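## Task

Read the route code on each of the four cases sitting on the low table and carry them to pallets: cases marked R6 go to the north pallet (at the -y end of the track) and cases marked C7 go to the south pallet (at the +y end). Each case must rest directly on its pallet's deck, not stacked on another case, and must not overhang any pallet edge by more than roughly a finger's width. The two cases that already sit on each pallet must still be on it. A case that falls to the floor may be picked up again, but it has to finish with its lid facing up. At the end, release everything and move the tools away; a case that stays put only because the robot holds it does not count.

## Robot and tools

Robot: two arms, left_arm and right_arm, each riding its own carriage on one shared track along y at x = 0. left_rail carries left_arm on the +y half (position_m 0.6 to 3 m); right_rail carries right_arm on the -y half (position_m -3 to -0.6 m). Each arm's base sits at x = 0, y = its carriage position, z = 0.04 m, facing +x. The names left and right are not image sides. Each arm ends in a vacuum tool with four cups in two channels: channel a cups at y = -104.5 mm, channel b at y = +104.5 mm, both at x = -62 and +62 mm from the cup point; cups point along the cup point's +z. Footprint is 227 x 312 mm.

Scene frame: fixed to the table, z = 0 is the tabletop, +z up, +x the direction the arms face, +y to their left, y = 0 mid-track. The table spans x from 0.50 m and y from -0.90 to 0.90 m; beyond that the floor is 0.53 m lower. The north pallet is toward -y (seen by cam_pallet_north), the south pallet toward +y (cam_pallet_south); +y runs roughly rightward in both images.

Tool execute_actions takes {"actions": [...]}, run in sequence. Each action may hold "rows", "steps", "until" and device keys (left_rail, right_rail). An empty list just returns state and images.
- rows: up to 15 rows, one per 1/30 s control step. Each row is 16 numbers in [-1, 1] covering both arms: left_arm dx, dy, dz, rx, ry, rz, left suction_a, suction_b, then right_arm dx, dy, dz, rx, ry, rz, right suction_a, suction_b. The six motion numbers are an offset, not a pose: the target is the cup point's measured pose at the start of that action, shifted in the cup point's own axes. Every row is measured from that same starting pose, not added to the previous row. Scale: 1.0 = 0.6 m for dx/dy/dz and 180 degrees for the rotation vector rx/ry/rz. Each step the command is clipped to 100 mm and 16 degrees from the measured pose. Suction values: above 0.01 means on, 0 off; they latch. To leave a tool unchanged, repeat its current suction numbers (0 is an active command). Ramp offsets gradually (about 0.01 more per row) so held cases don't shake loose.
- steps: 1 to 450 control steps, at least the row count, default 15. After the final row the arm keeps heading to that row's target; give large moves enough steps, or send the remainder in the next action.
- until: ends the action early when all listed conditions hold, e.g. {"left_rail": {"position_status": ["!=", "moving"]}}, or {"all": {"status": "ended"}} / {"any": {"status": "ended"}}. Numeric values need a comparison (=, !=, <, <=, >, >=). It does not halt the arms.
- Rails: {"left_rail": {"position_m": x, "speed_m_s": v}} sets an absolute carriage position in metres and top speed 0.01 to 1 m/s (starts at 1); {"stop": true} alone halts it. Rows never move carriages; carriage travel adds to the tool's motion. Drive first, wait for arrival (within 0.6 mm), then position the tool. Any out-of-range value or unknown name rejects the whole call.

Results: per-arm cup point position (m) and quaternion wxyz, velocities, Hand target, joint positions/velocities (rail, shoulder pan, shoulder lift, elbow, wrist 1-3), Wrist force/torque in the tool's axes (offset up to ~10 N, saturates ~200 N, may say no reading), suction_measured_a/b (0 unsealed, >=0.83 airtight, cardboard lower; settles in ~1.3 s) and part_present_a/b (on above 0.09, off below 0.07). Rail status: moving, done, stopped, contact_stop (blocked, may roll back), time_out, stopped_with_arm (its arm was held back: send followable rows, then resend), stopped_for_other_arm (clearance check: move an arm away, wait 30 steps, resend). position_answer not_taken means resend once standing. "pose unreachable" means the clearance check altered that arm's command; it is stricter while carriages move. Reported positions can be off, more at long reach.

zoom_image: {"camera": name, "region": [x0, y0, x1, y1]} in pixels, at most 504 x 504, origin top-left. Cameras: cam_high, cam_low, cam_pallet_north, cam_pallet_south (504x504), cam_left_wrist, cam_right_wrist (616x616 fisheye). Use it to read label codes.

finished_scene: {"scene": n}, 1 or 2; irreversible, and the goal must already hold.

Gripping: switch a channel on and press both its cups fully flat onto a smooth face; an edge, gap or empty cup spoils that channel. Cups compress up to ~21 mm. Pull ~381 N per cup at reading 0.7. To release: lower in tiny steps until contact, then in one action turn both channels off and back the tool straight away. Don't let cups seal on the table.

Avoid: torque faults (pan/lift 686, elbow 402, wrists 99.5 N m) and 400 N force faults, which freeze the arm 10 s; arms striking or pressing each other (held cases count as part of the holder); fast or off-center carries that drop cases; knocking anything out of the work area, which ends the scene. Handovers: set down, giving tool off first, lift clear. The robot holds its last command while you think; loose objects may be nudged occasionally.

Each tool is called after ">>>" by a JSON object that holds its "op" and its "data", one argument or row to a line.

## Session

>>> {"op": "execute_actions", "data": {
  "actions": []
}}

Scene clock: 0.00 s.
left_arm: end_effector_position=(+0.8511, +1.7030, +0.4407) suction_measured_a=0.01 part_present_a=0 suction_measured_b=0.01 part_present_b=0 end_effector_quat_wxyz=(+0.001, +0.000, +1.000, -0.000) end_effector_velocity=(-0.000, -0.000, +0.000) end_effector_angular_velocity=(-0.000, -0.000, +0.000) | right_arm: end_effector_position=(+0.8513, -1.4789, +0.4401) suction_measured_a=0.00 part_present_a=0 suction_measured_b=0.00 part_present_b=0 end_effector_quat_wxyz=(+0.001, +0.000, +1.000, +0.000) end_effector_velocity=(+0.000, -0.000, -0.000) end_effector_angular_velocity=(+0.000, +0.000, -0.000)
Joint positions: left_arm=[ 1.704 -0.239 -1.498  2.09  -2.165 -1.571  1.333] | right_arm=[-1.478 -0.24  -1.497  2.091 -2.166 -1.57   1.332]
Joint velocities: left_arm=[ 0. -0. -0.  0. -0.  0. -0.] | right_arm=[ 0. -0.  0. -0.  0. -0.  0.]
Wrist force (N, on the end effector, along its own x y z axes, offset not removed): no reading
Wrist torque (N m, same axes, about the end effector's origin, offset not removed): no reading
Hand target (left_arm): +0.851, +1.703, +0.441; +0.001, +0.000, +1.000, -0.000
Hand target (right_arm): +0.851, -1.479, +0.440; +0.001, +0.000, +1.000, +0.000
left_rail: position_m=1.704 position_m_goal=1.704 speed_m_s=1.00 position_status=done position_answer=taken refusals=0
right_rail: position_m=-1.478 position_m_goal=-1.478 speed_m_s=1.00 position_status=done position_answer=taken refusals=0
camera_calibration (this result's frames):
cam_left_wrist: T_world_to_cam=[[-0.0641017, -0.997889, -0.0104336, 1.77067], [-0.820233, 0.0467286, 0.570117, 0.385971], [-0.568426, 0.0451034, -0.821497, 0.856802], [0, 0, 0, 1]] pos_world=[0.917118, 1.71025, 0.502286]
cam_right_wrist: T_world_to_cam=[[0.00205581, -0.9998, 0.0199007, -1.48496], [-0.857184, 0.00848714, 0.51494, 0.542311], [-0.515006, -0.0181171, -0.856995, 0.8761], [0, 0, 0, 1]] pos_world=[0.91911, -1.4734, 0.501108]

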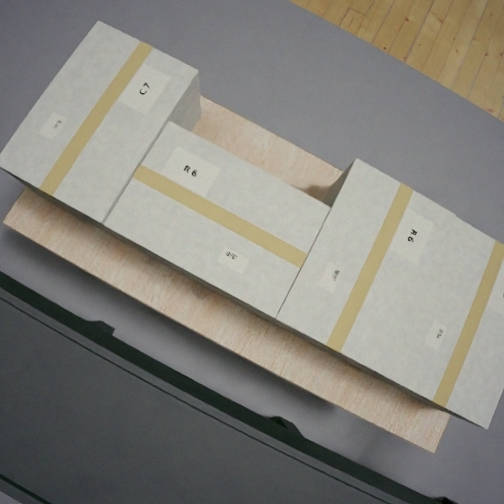

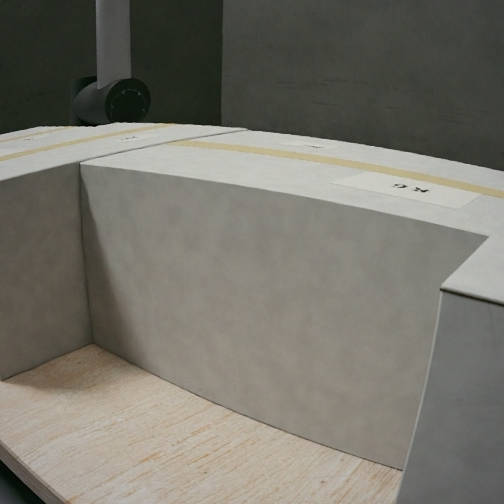

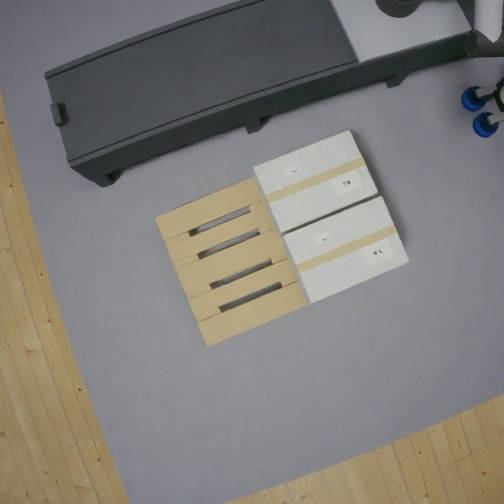

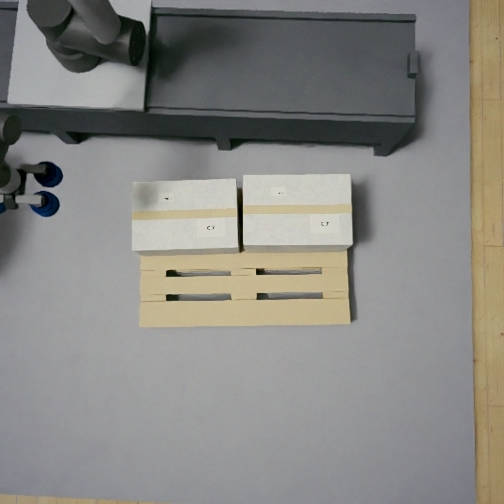

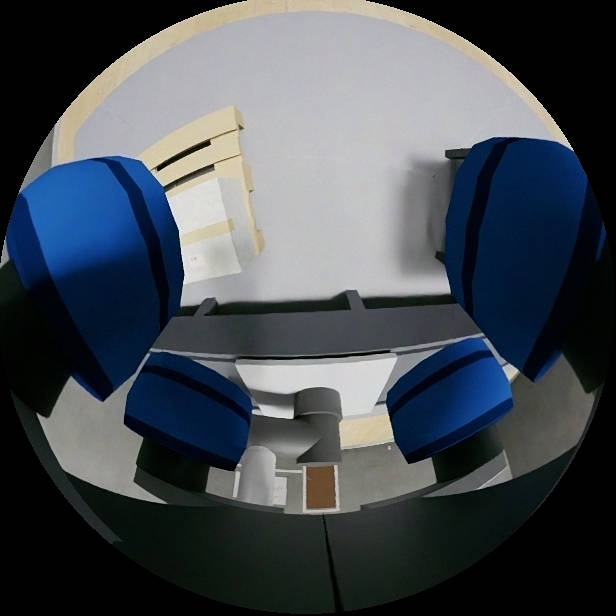

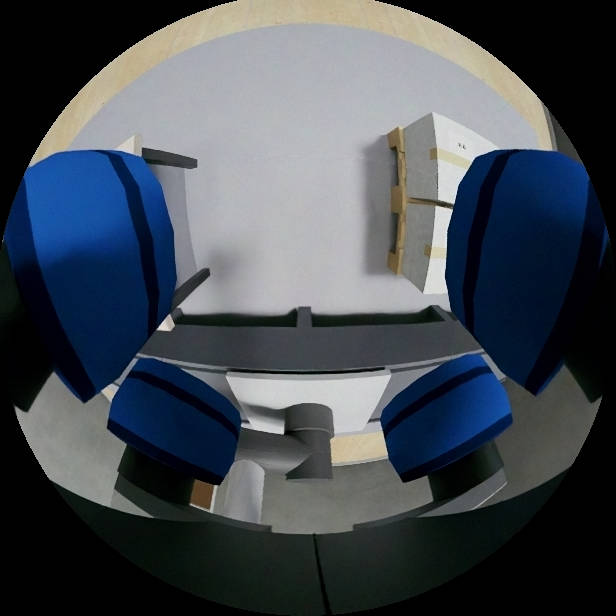

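>>> {"op": "zoom_image", "data": {
  "camera": "cam_high",
  "region": [254, 140, 504, 440]
}}

>>> {"op": "zoom_image", "data": {
  "camera": "cam_high",
  "region": [0, 0, 340, 340]
}}

>>> {"op": "zoom_image", "data": {
  "camera": "cam_pallet_north",
  "region": [140, 110, 420, 360]
}}

>>> {"op": "zoom_image", "data": {
  "camera": "cam_pallet_south",
  "region": [110, 150, 380, 350]
}}

Region (254, 140, 504, 440) of cam_high's 504x504 image, scaled by 1.680, with more detail than that image has.

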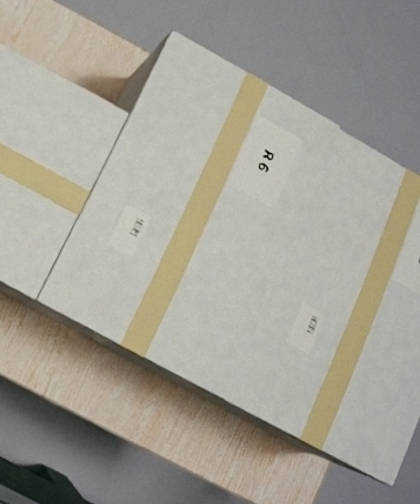

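Region (0, 0, 340, 340) of cam_high's 504x504 image, scaled by 1.482, with more detail than that image has.

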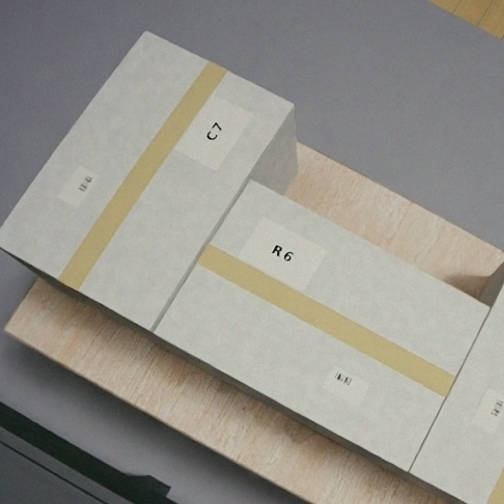

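Region (140, 110, 420, 360) of cam_pallet_north's 504x504 image, scaled by 1.800, with more detail than that image has; it fills the top 450 rows of this view, and the rest is white.

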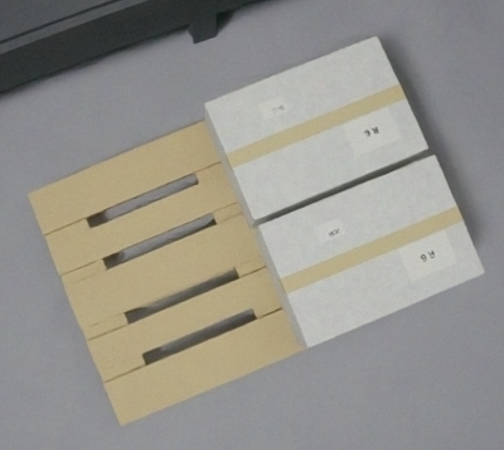

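Region (110, 150, 380, 350) of cam_pallet_south's 504x504 image, scaled by 1.867, with more detail than that image has; it fills the top 373 rows of this view, and the rest is white.

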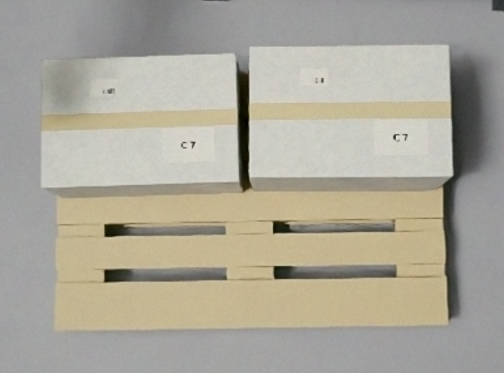

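>>> {"op": "execute_actions", "data": {
  "actions": [
    {"left_rail":{"position_m":1.006},"right_rail":{"position_m":-0.73},"rows":[[-0.003,-0.015,0,0,0,-0.015,0,0,-0.003,0.015,0,0,0,0.015,0,0],[-0.007,-0.035,0,0,0,-0.035,0,0,-0.007,0.035,0,0,0,0.035,0,0],[-0.012,-0.06,0,0,0,-0.06,0,0,-0.012,0.06,0,0,0,0.06,0,0],[-0.018,-0.09,0,0,0,-0.09,0,0,-0.018,0.09,0,0,0,0.09,0,0],[-0.026,-0.13,0,0,0,-0.12,0,0,-0.026,0.13,0,0,0,0.12,0,0],[-0.115,-0.583,0,0,0,-0.5,0,0,-0.115,0.75,0,0,0,0.5,0,0]],"steps":36}
  ]
}}

>>> {"op": "execute_actions", "data": {
  "actions": []
}}

Scene clock: 19.27 s.
left_arm: end_effector_position=(+0.9188, +0.6565, +0.4407) suction_measured_a=0.01 part_present_a=0 suction_measured_b=0.01 part_present_b=0 end_effector_quat_wxyz=(-0.008, -0.496, +0.868, -0.017) end_effector_velocity=(+0.002, -0.058, -0.000) end_effector_angular_velocity=(+0.004, +0.005, +0.145) | right_arm: end_effector_position=(+0.9062, -0.3153, +0.4408) suction_measured_a=0.00 part_present_a=0 suction_measured_b=0.00 part_present_b=0 end_effector_quat_wxyz=(-0.003, +0.477, +0.879, +0.027) end_effector_velocity=(+0.004, +0.180, -0.001) end_effector_angular_velocity=(-0.001, +0.008, -0.154)
Joint positions: left_arm=[ 1.007 -0.561 -1.355  1.924 -2.162 -1.601 -0.028] | right_arm=[-0.736  0.218 -1.344  1.913 -2.171 -1.526  2.784]
Joint velocities: left_arm=[-0.054 -0.004  0.003 -0.005  0.003  0.004 -0.149] | right_arm=[ 0.153  0.027  0.017 -0.021  0.004 -0.005  0.181]
Wrist force (N, on the end effector, along its own x y z axes, offset not removed): left_arm=[4.6 -9.5 0.3] | right_arm=[7.6 -3.2 -1.7]
Wrist torque (N m, same axes, about the end effector's origin, offset not removed): left_arm=[-1.23 0.16 -0.09] | right_arm=[-0.33 -1.46 0.53]
Hand target (left_arm): +0.919, +0.655, +0.441; -0.008, -0.503, +0.864, -0.016
Hand target (right_arm): +0.907, -0.307, +0.441; -0.003, +0.484, +0.875, +0.027
Off the commanded pose (left_arm): 0.001 m, 31 deg.
Off the commanded pose (right_arm): 0.032 m, 33 deg.
left_rail: position_m=1.007 position_m_goal=1.006 speed_m_s=1.00 position_status=stopped_with_arm position_answer=taken refusals=0
right_rail: position_m=-0.736 position_m_goal=-0.730 speed_m_s=1.00 position_status=stopped_with_arm position_answer=taken refusals=0
pose unreachable (left arm): on one or more control steps of this call, first in action 0 (counted from 0), this arm could not follow its commanded pose, so it was not sent that pose on those steps. It may still have moved: this result reports where it is.
cause: while a carriage moves, is told to move, or has just stopped, the clearance check judges arm commands more strictly, and it could not pass this one. Move the arms while the carriages stand.
pose unreachable (right arm): on one or more control steps of this call, first in action 0 (counted from 0), this arm could not follow its commanded pose, so it was not sent that pose on those steps. It may still have moved: this result reports where it is.
cause: while a carriage moves, is told to move, or has just stopped, the clearance check judges arm commands more strictly, and it could not pass this one. Move the arms while the carriages stand.
camera_calibration (this result's frames):
cam_left_wrist: T_world_to_cam=[[0.827001, -0.562083, 0.0114755, -0.383717], [-0.457512, -0.661001, 0.594777, 0.610916], [-0.326729, -0.497131, -0.803809, 1.06862], [0, 0, 0, 1]] pos_world=[0.945986, 0.719382, 0.500014]
cam_right_wrist: T_world_to_cam=[[-0.836509, -0.547377, -0.0251209, 0.600694], [-0.471322, 0.695383, 0.542492, 0.433907], [-0.279479, 0.46564, -0.839685, 0.857486], [0, 0, 0, 1]] pos_world=[0.946646, -0.372205, 0.499717]

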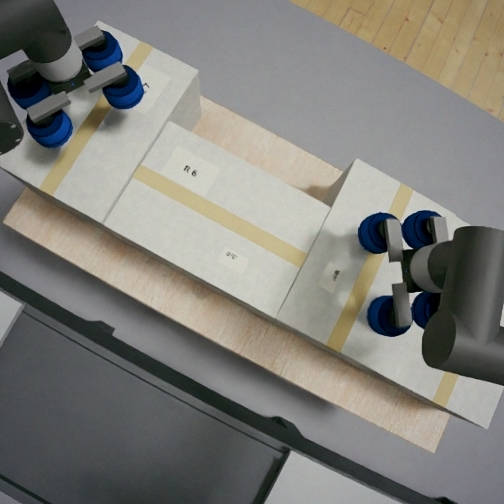

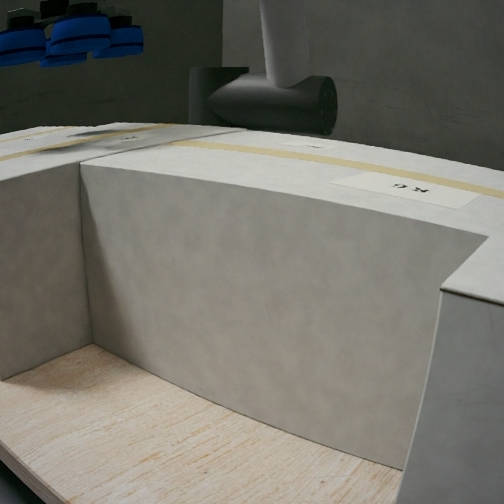

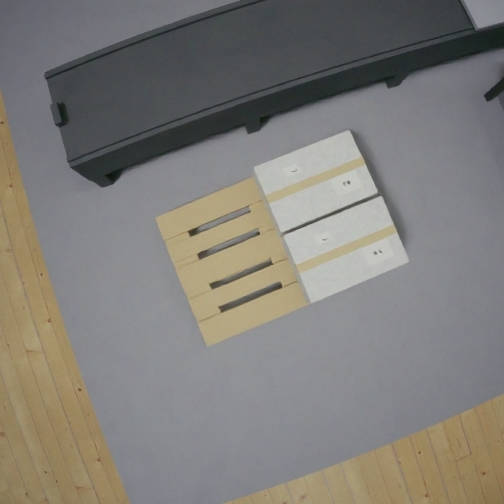

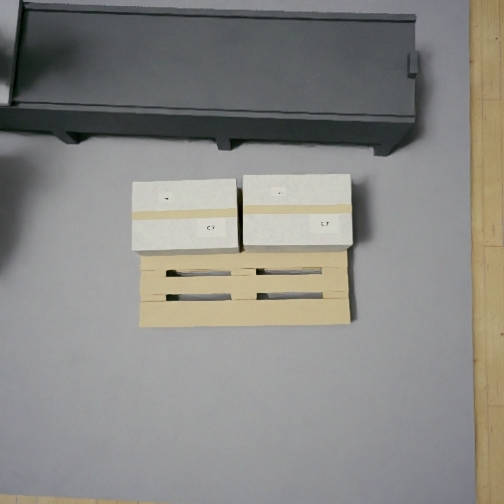

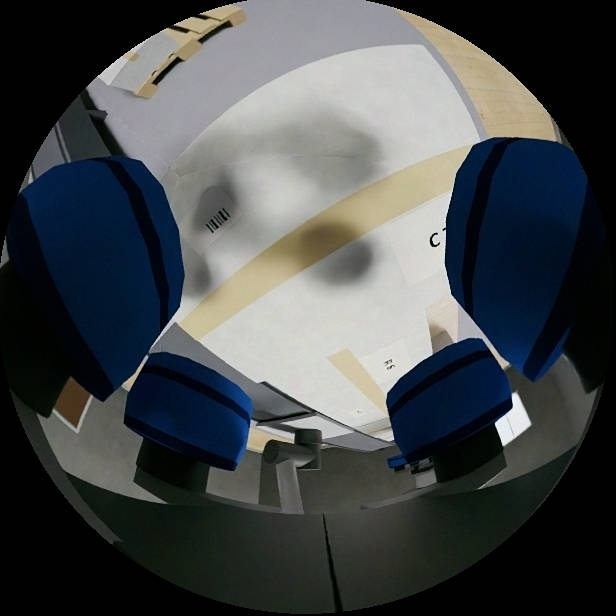

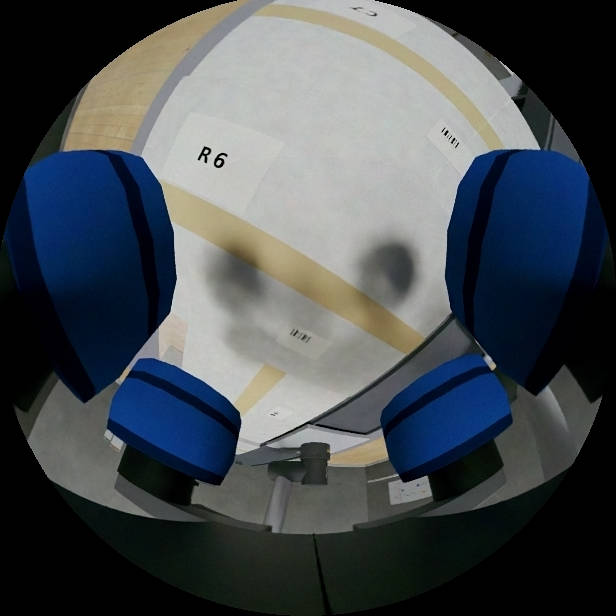

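Scene clock: 19.27 s.
left_arm: end_effector_position=(+0.9188, +0.6565, +0.4407) suction_measured_a=0.01 part_present_a=0 suction_measured_b=0.01 part_present_b=0 end_effector_quat_wxyz=(-0.008, -0.496, +0.868, -0.017) end_effector_velocity=(+0.002, -0.058, -0.000) end_effector_angular_velocity=(+0.004, +0.005, +0.145) | right_arm: end_effector_position=(+0.9062, -0.3153, +0.4408) suction_measured_a=0.00 part_present_a=0 suction_measured_b=0.00 part_present_b=0 end_effector_quat_wxyz=(-0.003, +0.477, +0.879, +0.027) end_effector_velocity=(+0.004, +0.180, -0.001) end_effector_angular_velocity=(-0.001, +0.008, -0.154)
Joint positions: left_arm=[ 1.007 -0.561 -1.355  1.924 -2.162 -1.601 -0.028] | right_arm=[-0.736  0.218 -1.344  1.913 -2.171 -1.526  2.784]
Joint velocities: left_arm=[-0.054 -0.004  0.003 -0.005  0.003  0.004 -0.149] | right_arm=[ 0.153  0.027  0.017 -0.021  0.004 -0.005  0.181]
Wrist force (N, on the end effector, along its own x y z axes, offset not removed): left_arm=[4.6 -9.5 0.3] | right_arm=[7.6 -3.2 -1.7]
Wrist torque (N m, same axes, about the end effector's origin, offset not removed): left_arm=[-1.23 0.16 -0.09] | right_arm=[-0.33 -1.46 0.53]
Hand target (left_arm): +0.919, +0.655, +0.441; -0.008, -0.503, +0.864, -0.016
Hand target (right_arm): +0.907, -0.307, +0.441; -0.003, +0.484, +0.875, +0.027
Off the commanded pose (left_arm): 0.001 m, 31 deg.
Off the commanded pose (right_arm): 0.032 m, 33 deg.
left_rail: position_m=1.007 position_m_goal=1.006 speed_m_s=1.00 position_status=stopped_with_arm position_answer=taken refusals=0
right_rail: position_m=-0.736 position_m_goal=-0.730 speed_m_s=1.00 position_status=stopped_with_arm position_answer=taken refusals=0
camera_calibration (this result's frames):
cam_left_wrist: T_world_to_cam=[[0.827001, -0.562083, 0.0114755, -0.383717], [-0.457512, -0.661001, 0.594777, 0.610916], [-0.326729, -0.497131, -0.803809, 1.06862], [0, 0, 0, 1]] pos_world=[0.945986, 0.719382, 0.500014]
cam_right_wrist: T_world_to_cam=[[-0.836509, -0.547377, -0.0251209, 0.600694], [-0.471322, 0.695383, 0.542492, 0.433907], [-0.279479, 0.46564, -0.839685, 0.857486], [0, 0, 0, 1]] pos_world=[0.946646, -0.372205, 0.499717]

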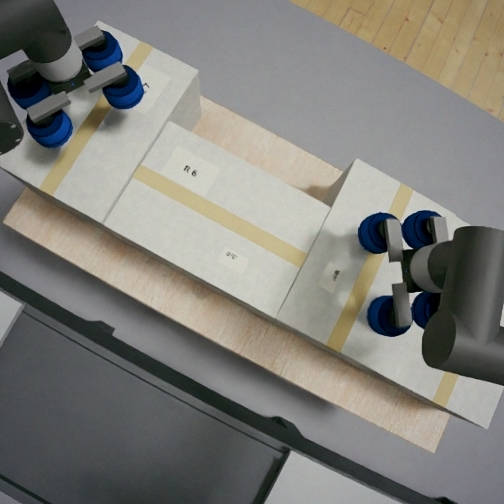

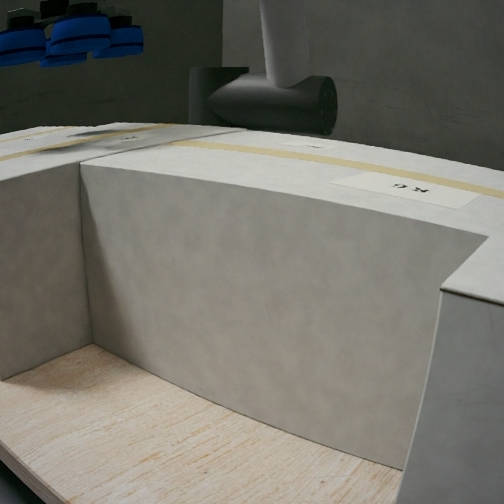

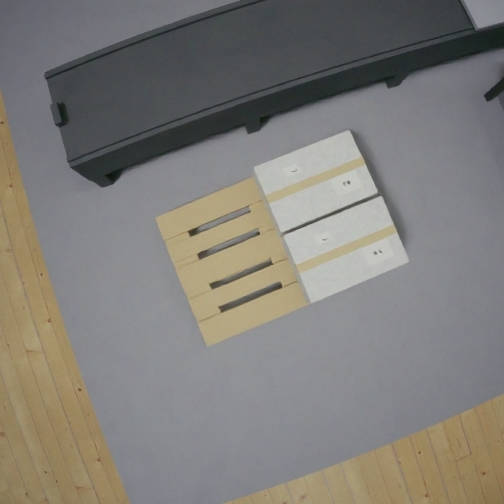

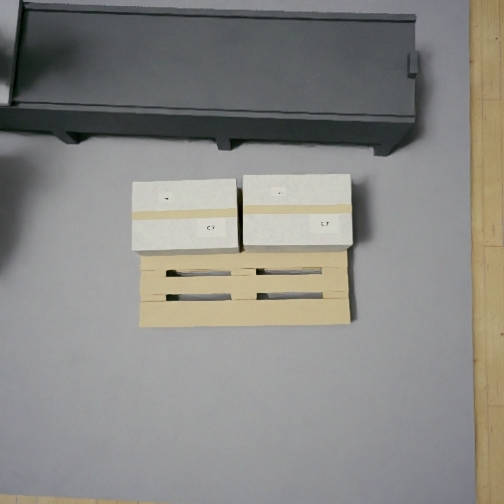

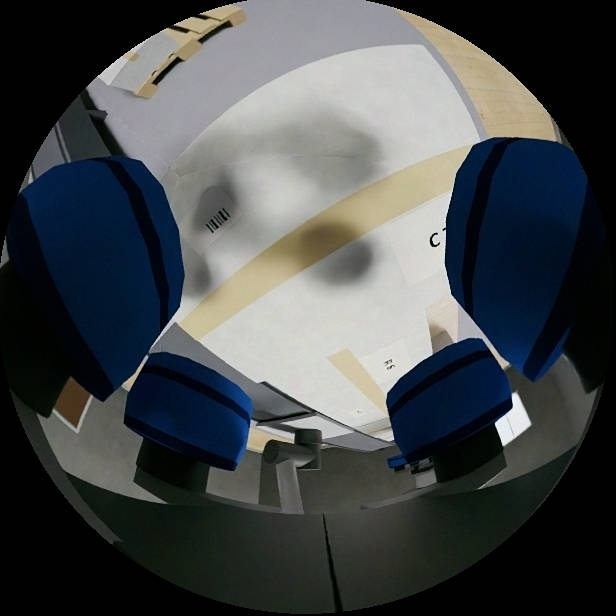

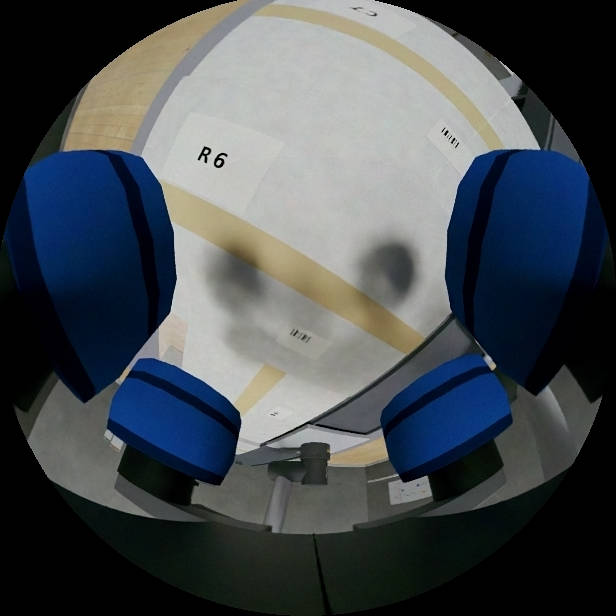

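>>> {"op": "execute_actions", "data": {
  "actions": [
    {"rows":[[0,0,0,-0.001,-0.002,-0.03,0,0,0.008,0.012,0,0.002,-0.002,0.03,0,0],[0,0,0,-0.002,-0.004,-0.06,0,0,0.014,0.02,0,0.004,-0.004,0.06,0,0],[0,0,0,-0.0041,-0.0114,-0.1695,0,0,0.028,0.046,0,0.011,-0.0137,0.1835,0,0]],"steps":22}
  ]
}}

Scene clock: 37.27 s.
left_arm: end_effector_position=(+0.9188, +0.6563, +0.4407) suction_measured_a=0.01 part_present_a=0 suction_measured_b=0.01 part_present_b=0 end_effector_quat_wxyz=(+0.000, +0.706, -0.708, -0.000) end_effector_velocity=(-0.000, -0.000, -0.000) end_effector_angular_velocity=(+0.002, -0.000, +0.018) | right_arm: end_effector_position=(+0.9202, -0.2806, +0.4425) suction_measured_a=0.00 part_present_a=0 suction_measured_b=0.00 part_present_b=0 end_effector_quat_wxyz=(-0.000, +0.706, +0.708, +0.000) end_effector_velocity=(+0.000, +0.000, -0.000) end_effector_angular_velocity=(-0.004, +0.002, -0.029)
Joint positions: left_arm=[ 1.006 -0.57  -1.352  1.915 -2.132 -1.571 -0.567] | right_arm=[-0.73   0.257 -1.31   1.856 -2.117 -1.57   3.395]
Joint velocities: left_arm=[ 0.    -0.001  0.    -0.     0.002  0.002 -0.019] | right_arm=[ 0.     0.001  0.001 -0.002  0.004 -0.003  0.03 ]
Wrist force (N, on the end effector, along its own x y z axes, offset not removed): left_arm=[-2.6 -4.3 1.9] | right_arm=[-4.7 -2.6 -2.9]
Wrist torque (N m, same axes, about the end effector's origin, offset not removed): left_arm=[-0.65 0.98 -0.08] | right_arm=[-0.12 0.06 0.52]
Hand target (left_arm): +0.919, +0.657, +0.441; +0.000, +0.707, -0.708, -0.000
Hand target (right_arm): +0.920, -0.281, +0.442; -0.000, +0.707, +0.707, +0.000
Off the commanded pose (left_arm): 0.000 m, 0 deg.
Off the commanded pose (right_arm): 0.000 m, 0 deg.
left_rail: position_m=1.006 position_m_goal=1.007 speed_m_s=1.00 position_status=stopped_with_arm position_answer=taken refusals=0
right_rail: position_m=-0.730 position_m_goal=-0.730 speed_m_s=1.00 position_status=stopped_with_arm position_answer=taken refusals=0
camera_calibration (this result's frames):
cam_left_wrist: T_world_to_cam=[[0.99775, -0.0660013, -0.0118202, -0.856034], [-0.0474661, -0.819763, 0.570732, 0.348804], [-0.0473589, -0.568887, -0.821051, 0.866507], [0, 0, 0, 1]] pos_world=[0.911701, 0.722382, 0.502254]
cam_right_wrist: T_world_to_cam=[[-0.999789, -0.00556652, 0.0197626, 0.913806], [0.00545018, 0.856058, 0.516851, 0.0331234], [-0.019795, 0.516849, -0.855847, 0.629182], [0, 0, 0, 1]] pos_world=[0.925888, -0.348461, 0.503305]

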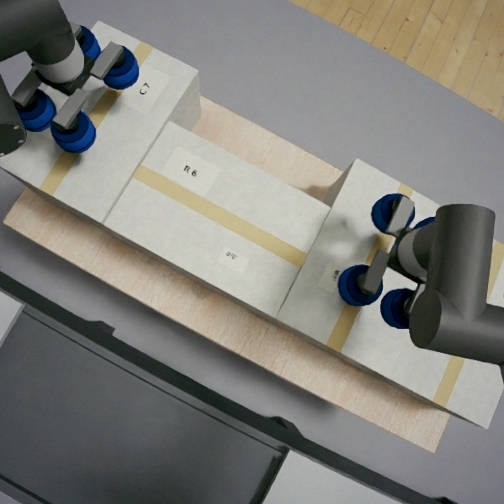

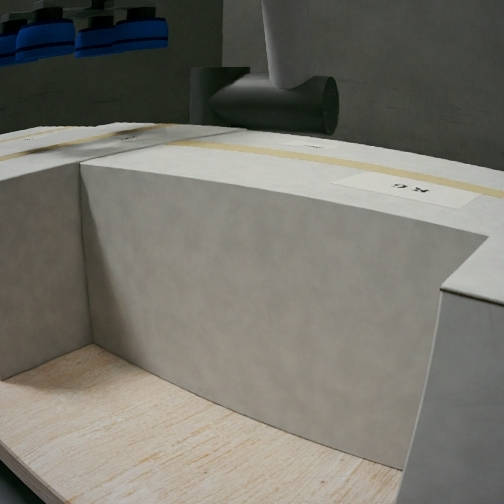

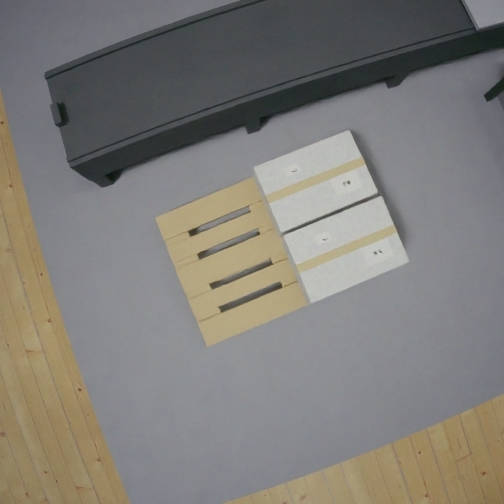

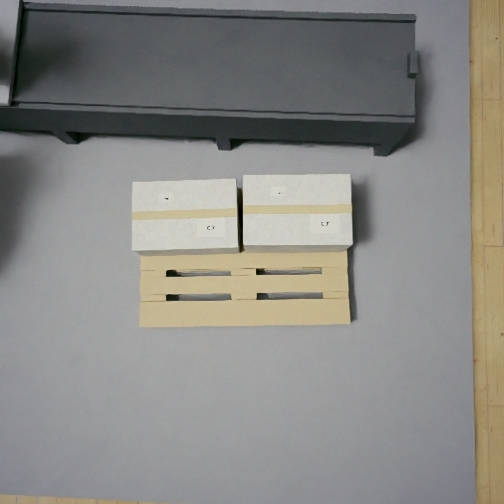

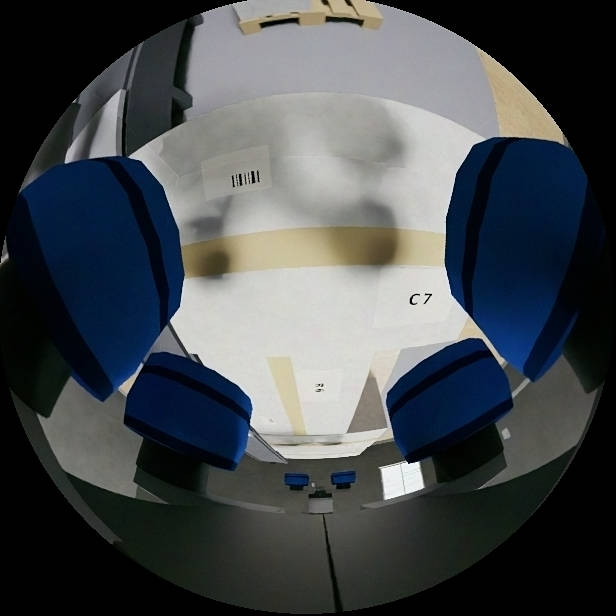

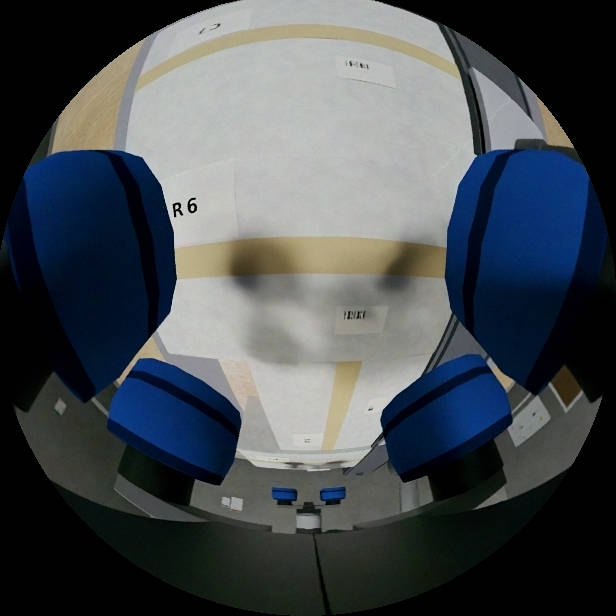

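>>> {"op": "zoom_image", "data": {
  "camera": "cam_left_wrist",
  "region": [140, 70, 480, 410]
}}

>>> {"op": "zoom_image", "data": {
  "camera": "cam_right_wrist",
  "region": [120, 20, 500, 400]
}}

Region (140, 70, 480, 410) of cam_left_wrist's 616x616 image, scaled by 1.482, with more detail than that image has.

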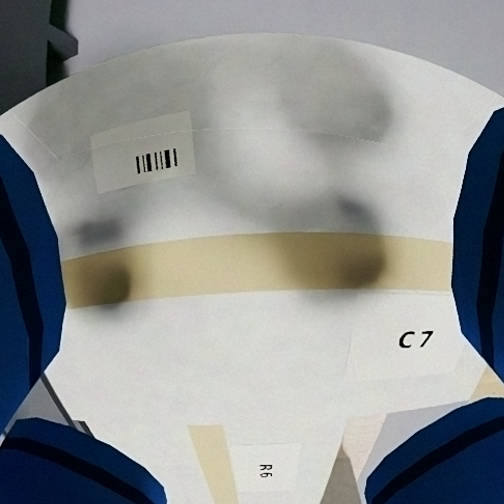

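Region (120, 20, 500, 400) of cam_right_wrist's 616x616 image, scaled by 1.326, with more detail than that image has.

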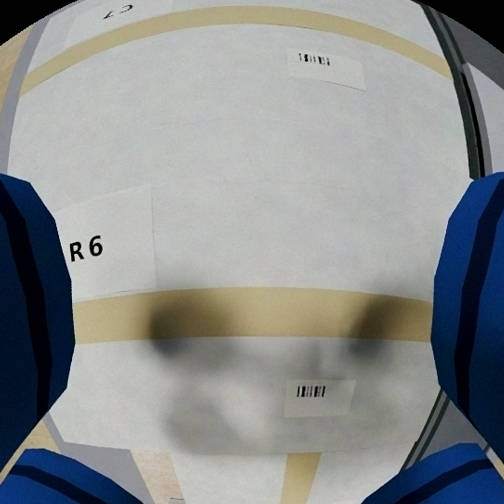

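>>> {"op": "execute_actions", "data": {
  "actions": [
    {"rows":[[0,-0.002,0.01,0,0,0,0,0,-0.001,0.002,0.01,0,0,0,0,0],[0,-0.004,0.025,0,0,0,0,0,-0.002,0.004,0.027,0,0,0,0,0],[0,-0.006,0.045,0,0,0,0,0,-0.004,0.006,0.05,0,0,0,0,0],[0,-0.008,0.07,0,0,0,0,0,-0.006,0.008,0.078,0,0,0,0,0],[0,-0.01,0.1,0,0,0,0,0,-0.006,0.008,0.11,0,0,0,0,0],[0,-0.01,0.13,0,0,0,0,0,-0.006,0.008,0.142,0,0,0,0,0],[0,-0.01,0.16,0,0,0,0,0,-0.006,0.008,0.174,0,0,0,0,0],[0,-0.01,0.185,0,0,0,0,0,-0.006,0.008,0.203,0,0,0,0,0],[0,-0.01,0.205,0,0,0,0,0,-0.006,0.008,0.226,0,0,0,0,0],[0,-0.01,0.22,0,0,0,0,0,-0.006,0.008,0.242,0,0,0,0,0],[0,-0.01,0.232,0,0,0,0,0,-0.006,0.008,0.254,0,0,0,0,0],[0,-0.01,0.241,0,0,0,0,0,-0.006,0.008,0.264,0,0,0,0,0],[0,-0.01,0.249,0,0,0,0,0,-0.006,0.008,0.272,0,0,0,0,0],[0,-0.01,0.256,0,0,0,0,0,-0.006,0.008,0.279,0,0,0,0,0],[0,-0.01,0.261,0,0,0,1,1,-0.006,0.008,0.284,0,0,0,1,1]],"steps":21}
  ]
}}

Scene clock: 58.23 s.
left_arm: end_effector_position=(+0.9243, +0.6567, +0.2864) suction_measured_a=0.51 part_present_a=1 suction_measured_b=0.50 part_present_b=1 end_effector_quat_wxyz=(+0.000, +0.706, -0.708, -0.001) end_effector_velocity=(+0.031, -0.009, -0.003) end_effector_angular_velocity=(-0.021, -0.076, -0.002) | right_arm: end_effector_position=(+0.9241, -0.2844, +0.2744) suction_measured_a=0.29 part_present_a=1 suction_measured_b=0.38 part_present_b=1 end_effector_quat_wxyz=(-0.001, +0.706, +0.708, -0.000) end_effector_velocity=(+0.006, +0.003, -0.024) end_effector_angular_velocity=(+0.006, -0.011, -0.000)
Joint positions: left_arm=[ 1.006 -0.567 -1.227  2.007 -2.35  -1.571 -0.564] | right_arm=[-0.73   0.252 -1.181  1.958 -2.347 -1.57   3.391]
Joint velocities: left_arm=[ 0.     0.003  0.023 -0.007 -0.091  0.023  0.005] | right_arm=[ 0.    -0.     0.026  0.008 -0.047  0.003 -0.   ]
Wrist force (N, on the end effector, along its own x y z axes, offset not removed): left_arm=[1.1 -44.0 7.8] | right_arm=[-2.2 -12.5 5.3]
Wrist torque (N m, same axes, about the end effector's origin, offset not removed): left_arm=[14.10 -1.44 1.10] | right_arm=[8.31 -0.44 0.77]
Hand target (left_arm): +0.925, +0.657, +0.284; +0.000, +0.706, -0.708, -0.000
Hand target (right_arm): +0.925, -0.284, +0.272; -0.000, +0.706, +0.708, +0.000
Off the commanded pose (left_arm): 0.002 m, 0 deg.
Off the commanded pose (right_arm): 0.003 m, 0 deg.
left_rail: position_m=1.006 position_m_goal=1.007 speed_m_s=1.00 position_status=stopped_with_arm position_answer=taken refusals=0
right_rail: position_m=-0.730 position_m_goal=-0.730 speed_m_s=1.00 position_status=stopped_with_arm position_answer=taken refusals=0
camera_calibration (this result's frames):
cam_left_wrist: T_world_to_cam=[[0.997744, -0.0660411, -0.0120265, -0.863257], [-0.0473982, -0.819969, 0.570442, 0.437606], [-0.047534, -0.568586, -0.82125, 0.74033], [0, 0, 0, 1]] pos_world=[0.917243, 0.722754, 0.347985]
cam_right_wrist: T_world_to_cam=[[-0.999763, -0.0055334, 0.0210777, 0.92065], [0.0061522, 0.856211, 0.516589, 0.122766], [-0.0209054, 0.516596, -0.855974, 0.488359], [0, 0, 0, 1]] pos_world=[0.929885, -0.352304, 0.335198]

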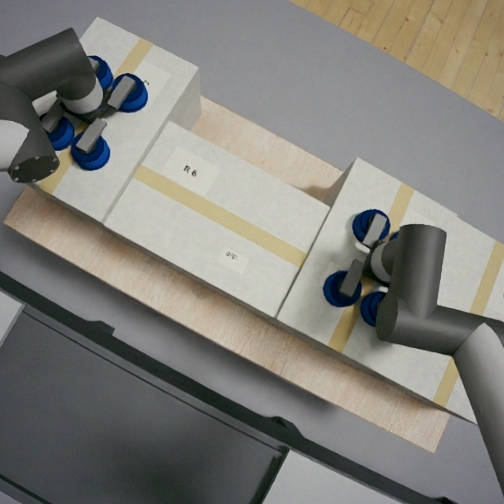

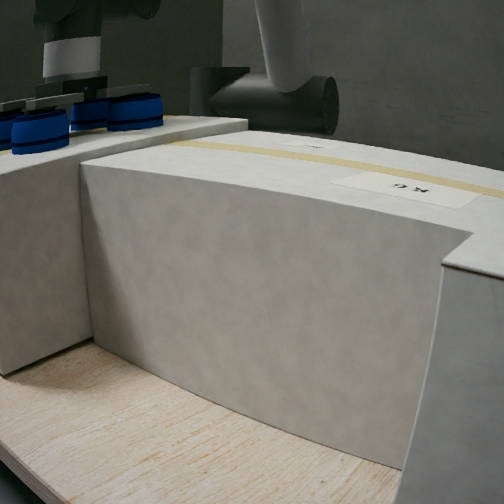

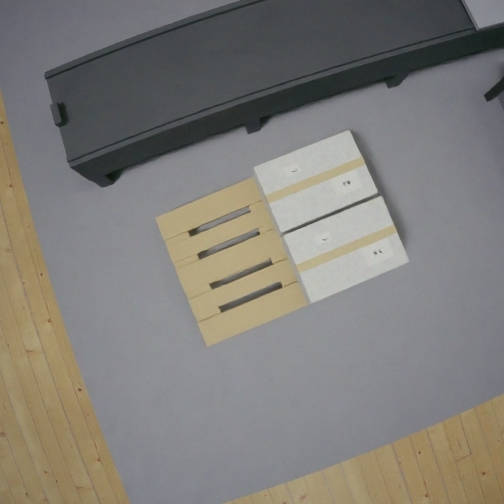

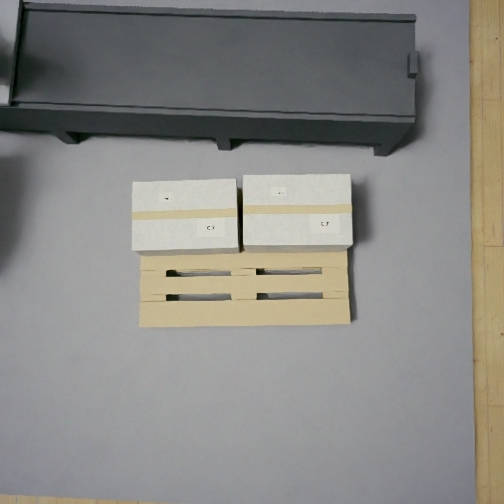

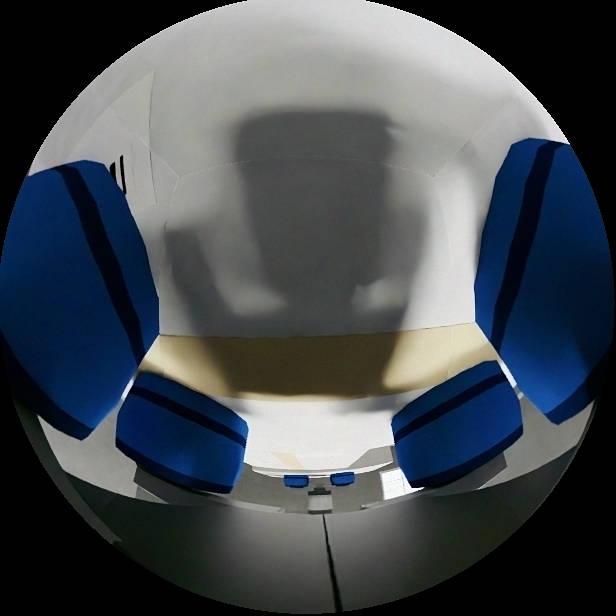

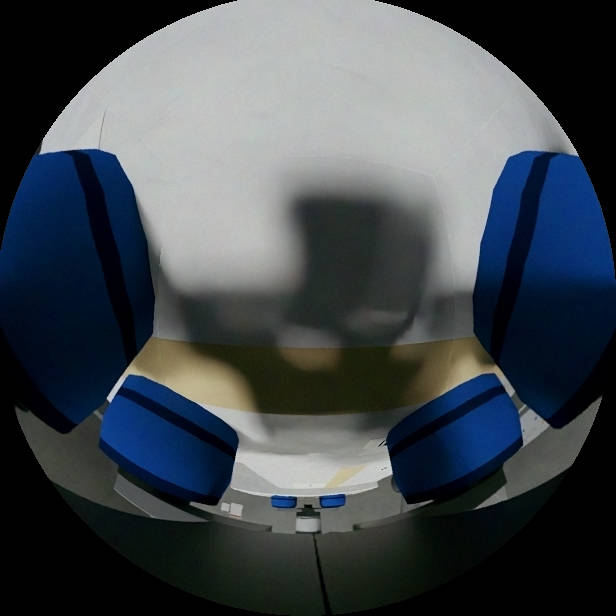

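>>> {"op": "execute_actions", "data": {
  "actions": [
    {"steps":1},
    {"rows":[[0,0,-0.005,0,0,0,1,1,0,0,-0.006,0,0,0,1,1],[-0.003,0,-0.012,0,0,0,1,1,0,0,-0.015,0,0,0,1,1],[-0.008,0,-0.022,0,0,0,1,1,0,0,-0.03,0,0,0,1,1],[-0.016,0,-0.034,0,0,0,1,1,0,0,-0.05,0,0,0,1,1],[-0.03,0,-0.046,0,0,0,1,1,0,0,-0.075,0,0,0,1,1],[-0.05,-0.01,-0.058,0,0,0,1,1,0,0,-0.105,0,0,0,1,1],[-0.075,-0.03,-0.07,0,0,0,1,1,0,0,-0.14,0,0,0,1,1],[-0.1,-0.055,-0.07,0,0,0,1,1,0,0,-0.175,0,0,0,1,1],[-0.417,-0.4,-0.07,0,0,0,1,1,0,0,-0.52,0,0,0,1,1]],"steps":29}
  ]
}}

Scene clock: 92.47 s.
left_arm: end_effector_position=(+1.1602, +0.9041, +0.3260) suction_measured_a=0.90 part_present_a=1 suction_measured_b=0.90 part_present_b=1 end_effector_quat_wxyz=(-0.000, +0.706, -0.708, -0.000) end_effector_velocity=(+0.053, +0.026, -0.002) end_effector_angular_velocity=(-0.003, +0.013, -0.007) | right_arm: end_effector_position=(+0.9249, -0.2841, +0.5827) suction_measured_a=0.90 part_present_a=1 suction_measured_b=0.90 part_present_b=1 end_effector_quat_wxyz=(-0.000, +0.706, +0.708, +0.001) end_effector_velocity=(+0.001, -0.001, +0.012) end_effector_angular_velocity=(-0.004, +0.008, +0.000)
Joint positions: left_arm=[ 1.007 -0.262 -1.092  1.718 -2.197 -1.57  -0.259] | right_arm=[-0.73   0.252 -1.38   1.733 -1.924 -1.57   3.391]
Joint velocities: left_arm=[ 0.     0.035  0.052 -0.087  0.047 -0.006  0.042] | right_arm=[ 0.    -0.    -0.002 -0.017  0.027 -0.002 -0.001]
Wrist force (N, on the end effector, along its own x y z axes, offset not removed): left_arm=[-2.3 -19.9 54.5] | right_arm=[2.2 -5.3 6.8]
Wrist torque (N m, same axes, about the end effector's origin, offset not removed): left_arm=[5.99 0.08 0.17] | right_arm=[6.65 -0.17 0.41]
Hand target (left_arm): +1.165, +0.907, +0.326; -0.000, +0.706, -0.708, -0.000
Hand target (right_arm): +0.925, -0.284, +0.584; -0.000, +0.706, +0.708, +0.000
Off the commanded pose (left_arm): 0.006 m, 0 deg.
Off the commanded pose (right_arm): 0.001 m, 0 deg.
left_rail: position_m=1.007 position_m_goal=1.007 speed_m_s=1.00 position_status=stopped_with_arm position_answer=taken refusals=0
right_rail: position_m=-0.730 position_m_goal=-0.730 speed_m_s=1.00 position_status=stopped_with_arm position_answer=taken refusals=0
camera_calibration (this result's frames):
cam_left_wrist: T_world_to_cam=[[0.997798, -0.0654499, -0.0107432, -1.08289], [-0.0476384, -0.819905, 0.570515, 0.629354], [-0.0461485, -0.568746, -0.821217, 0.923243], [0, 0, 0, 1]] pos_world=[1.15309, 0.970227, 0.387493]
cam_right_wrist: T_world_to_cam=[[-0.999793, -0.00555368, 0.0195876, 0.915849], [0.005375, 0.855946, 0.517037, -0.0364043], [-0.0196374, 0.517035, -0.855739, 0.750926], [0, 0, 0, 1]] pos_world=[0.930601, -0.352009, 0.64348]

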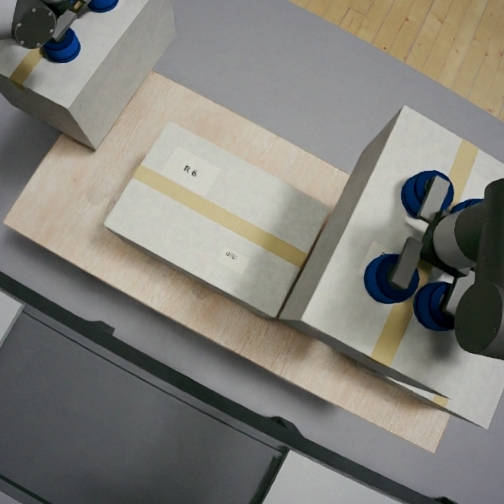

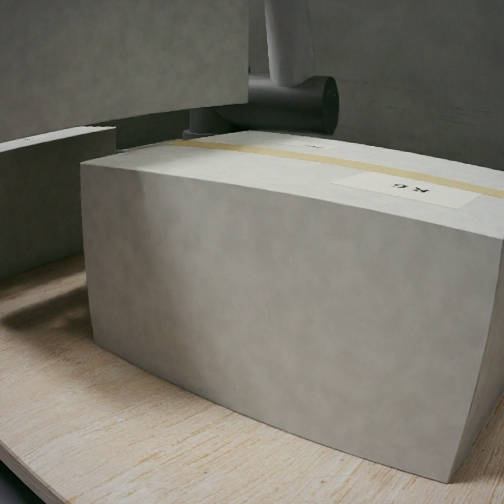

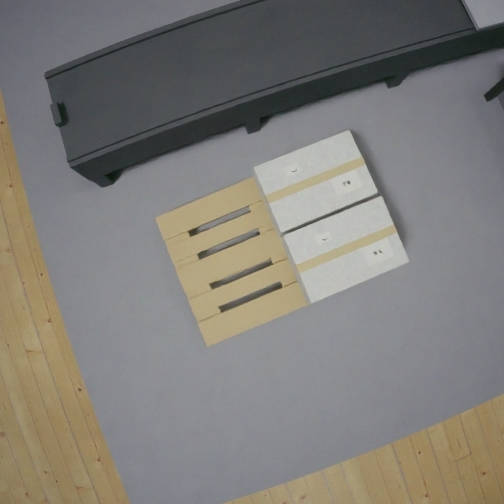

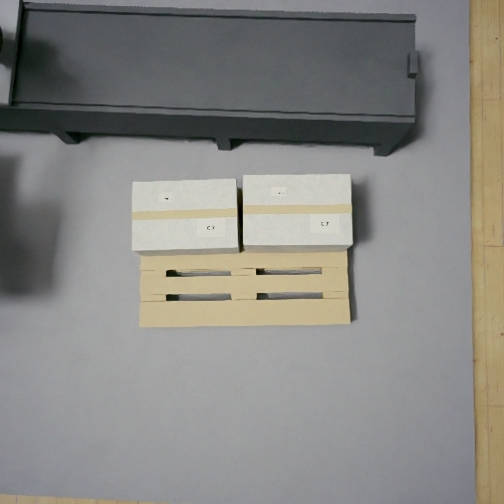

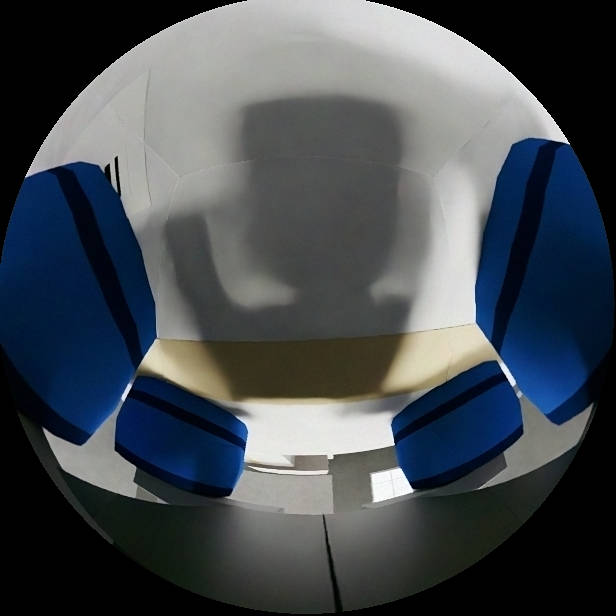

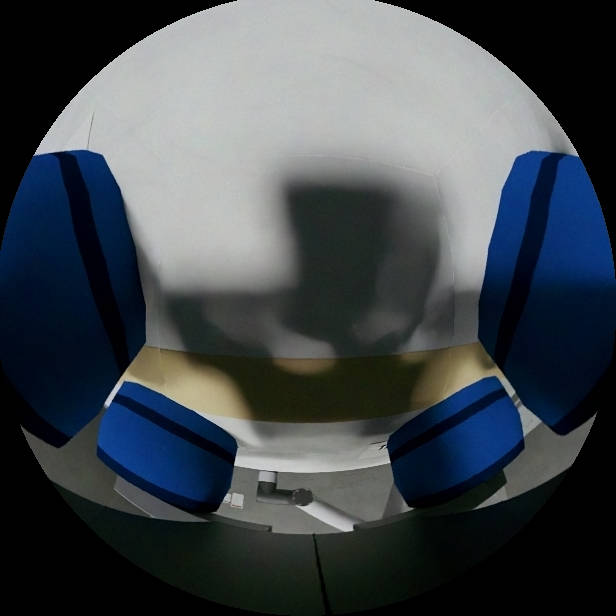

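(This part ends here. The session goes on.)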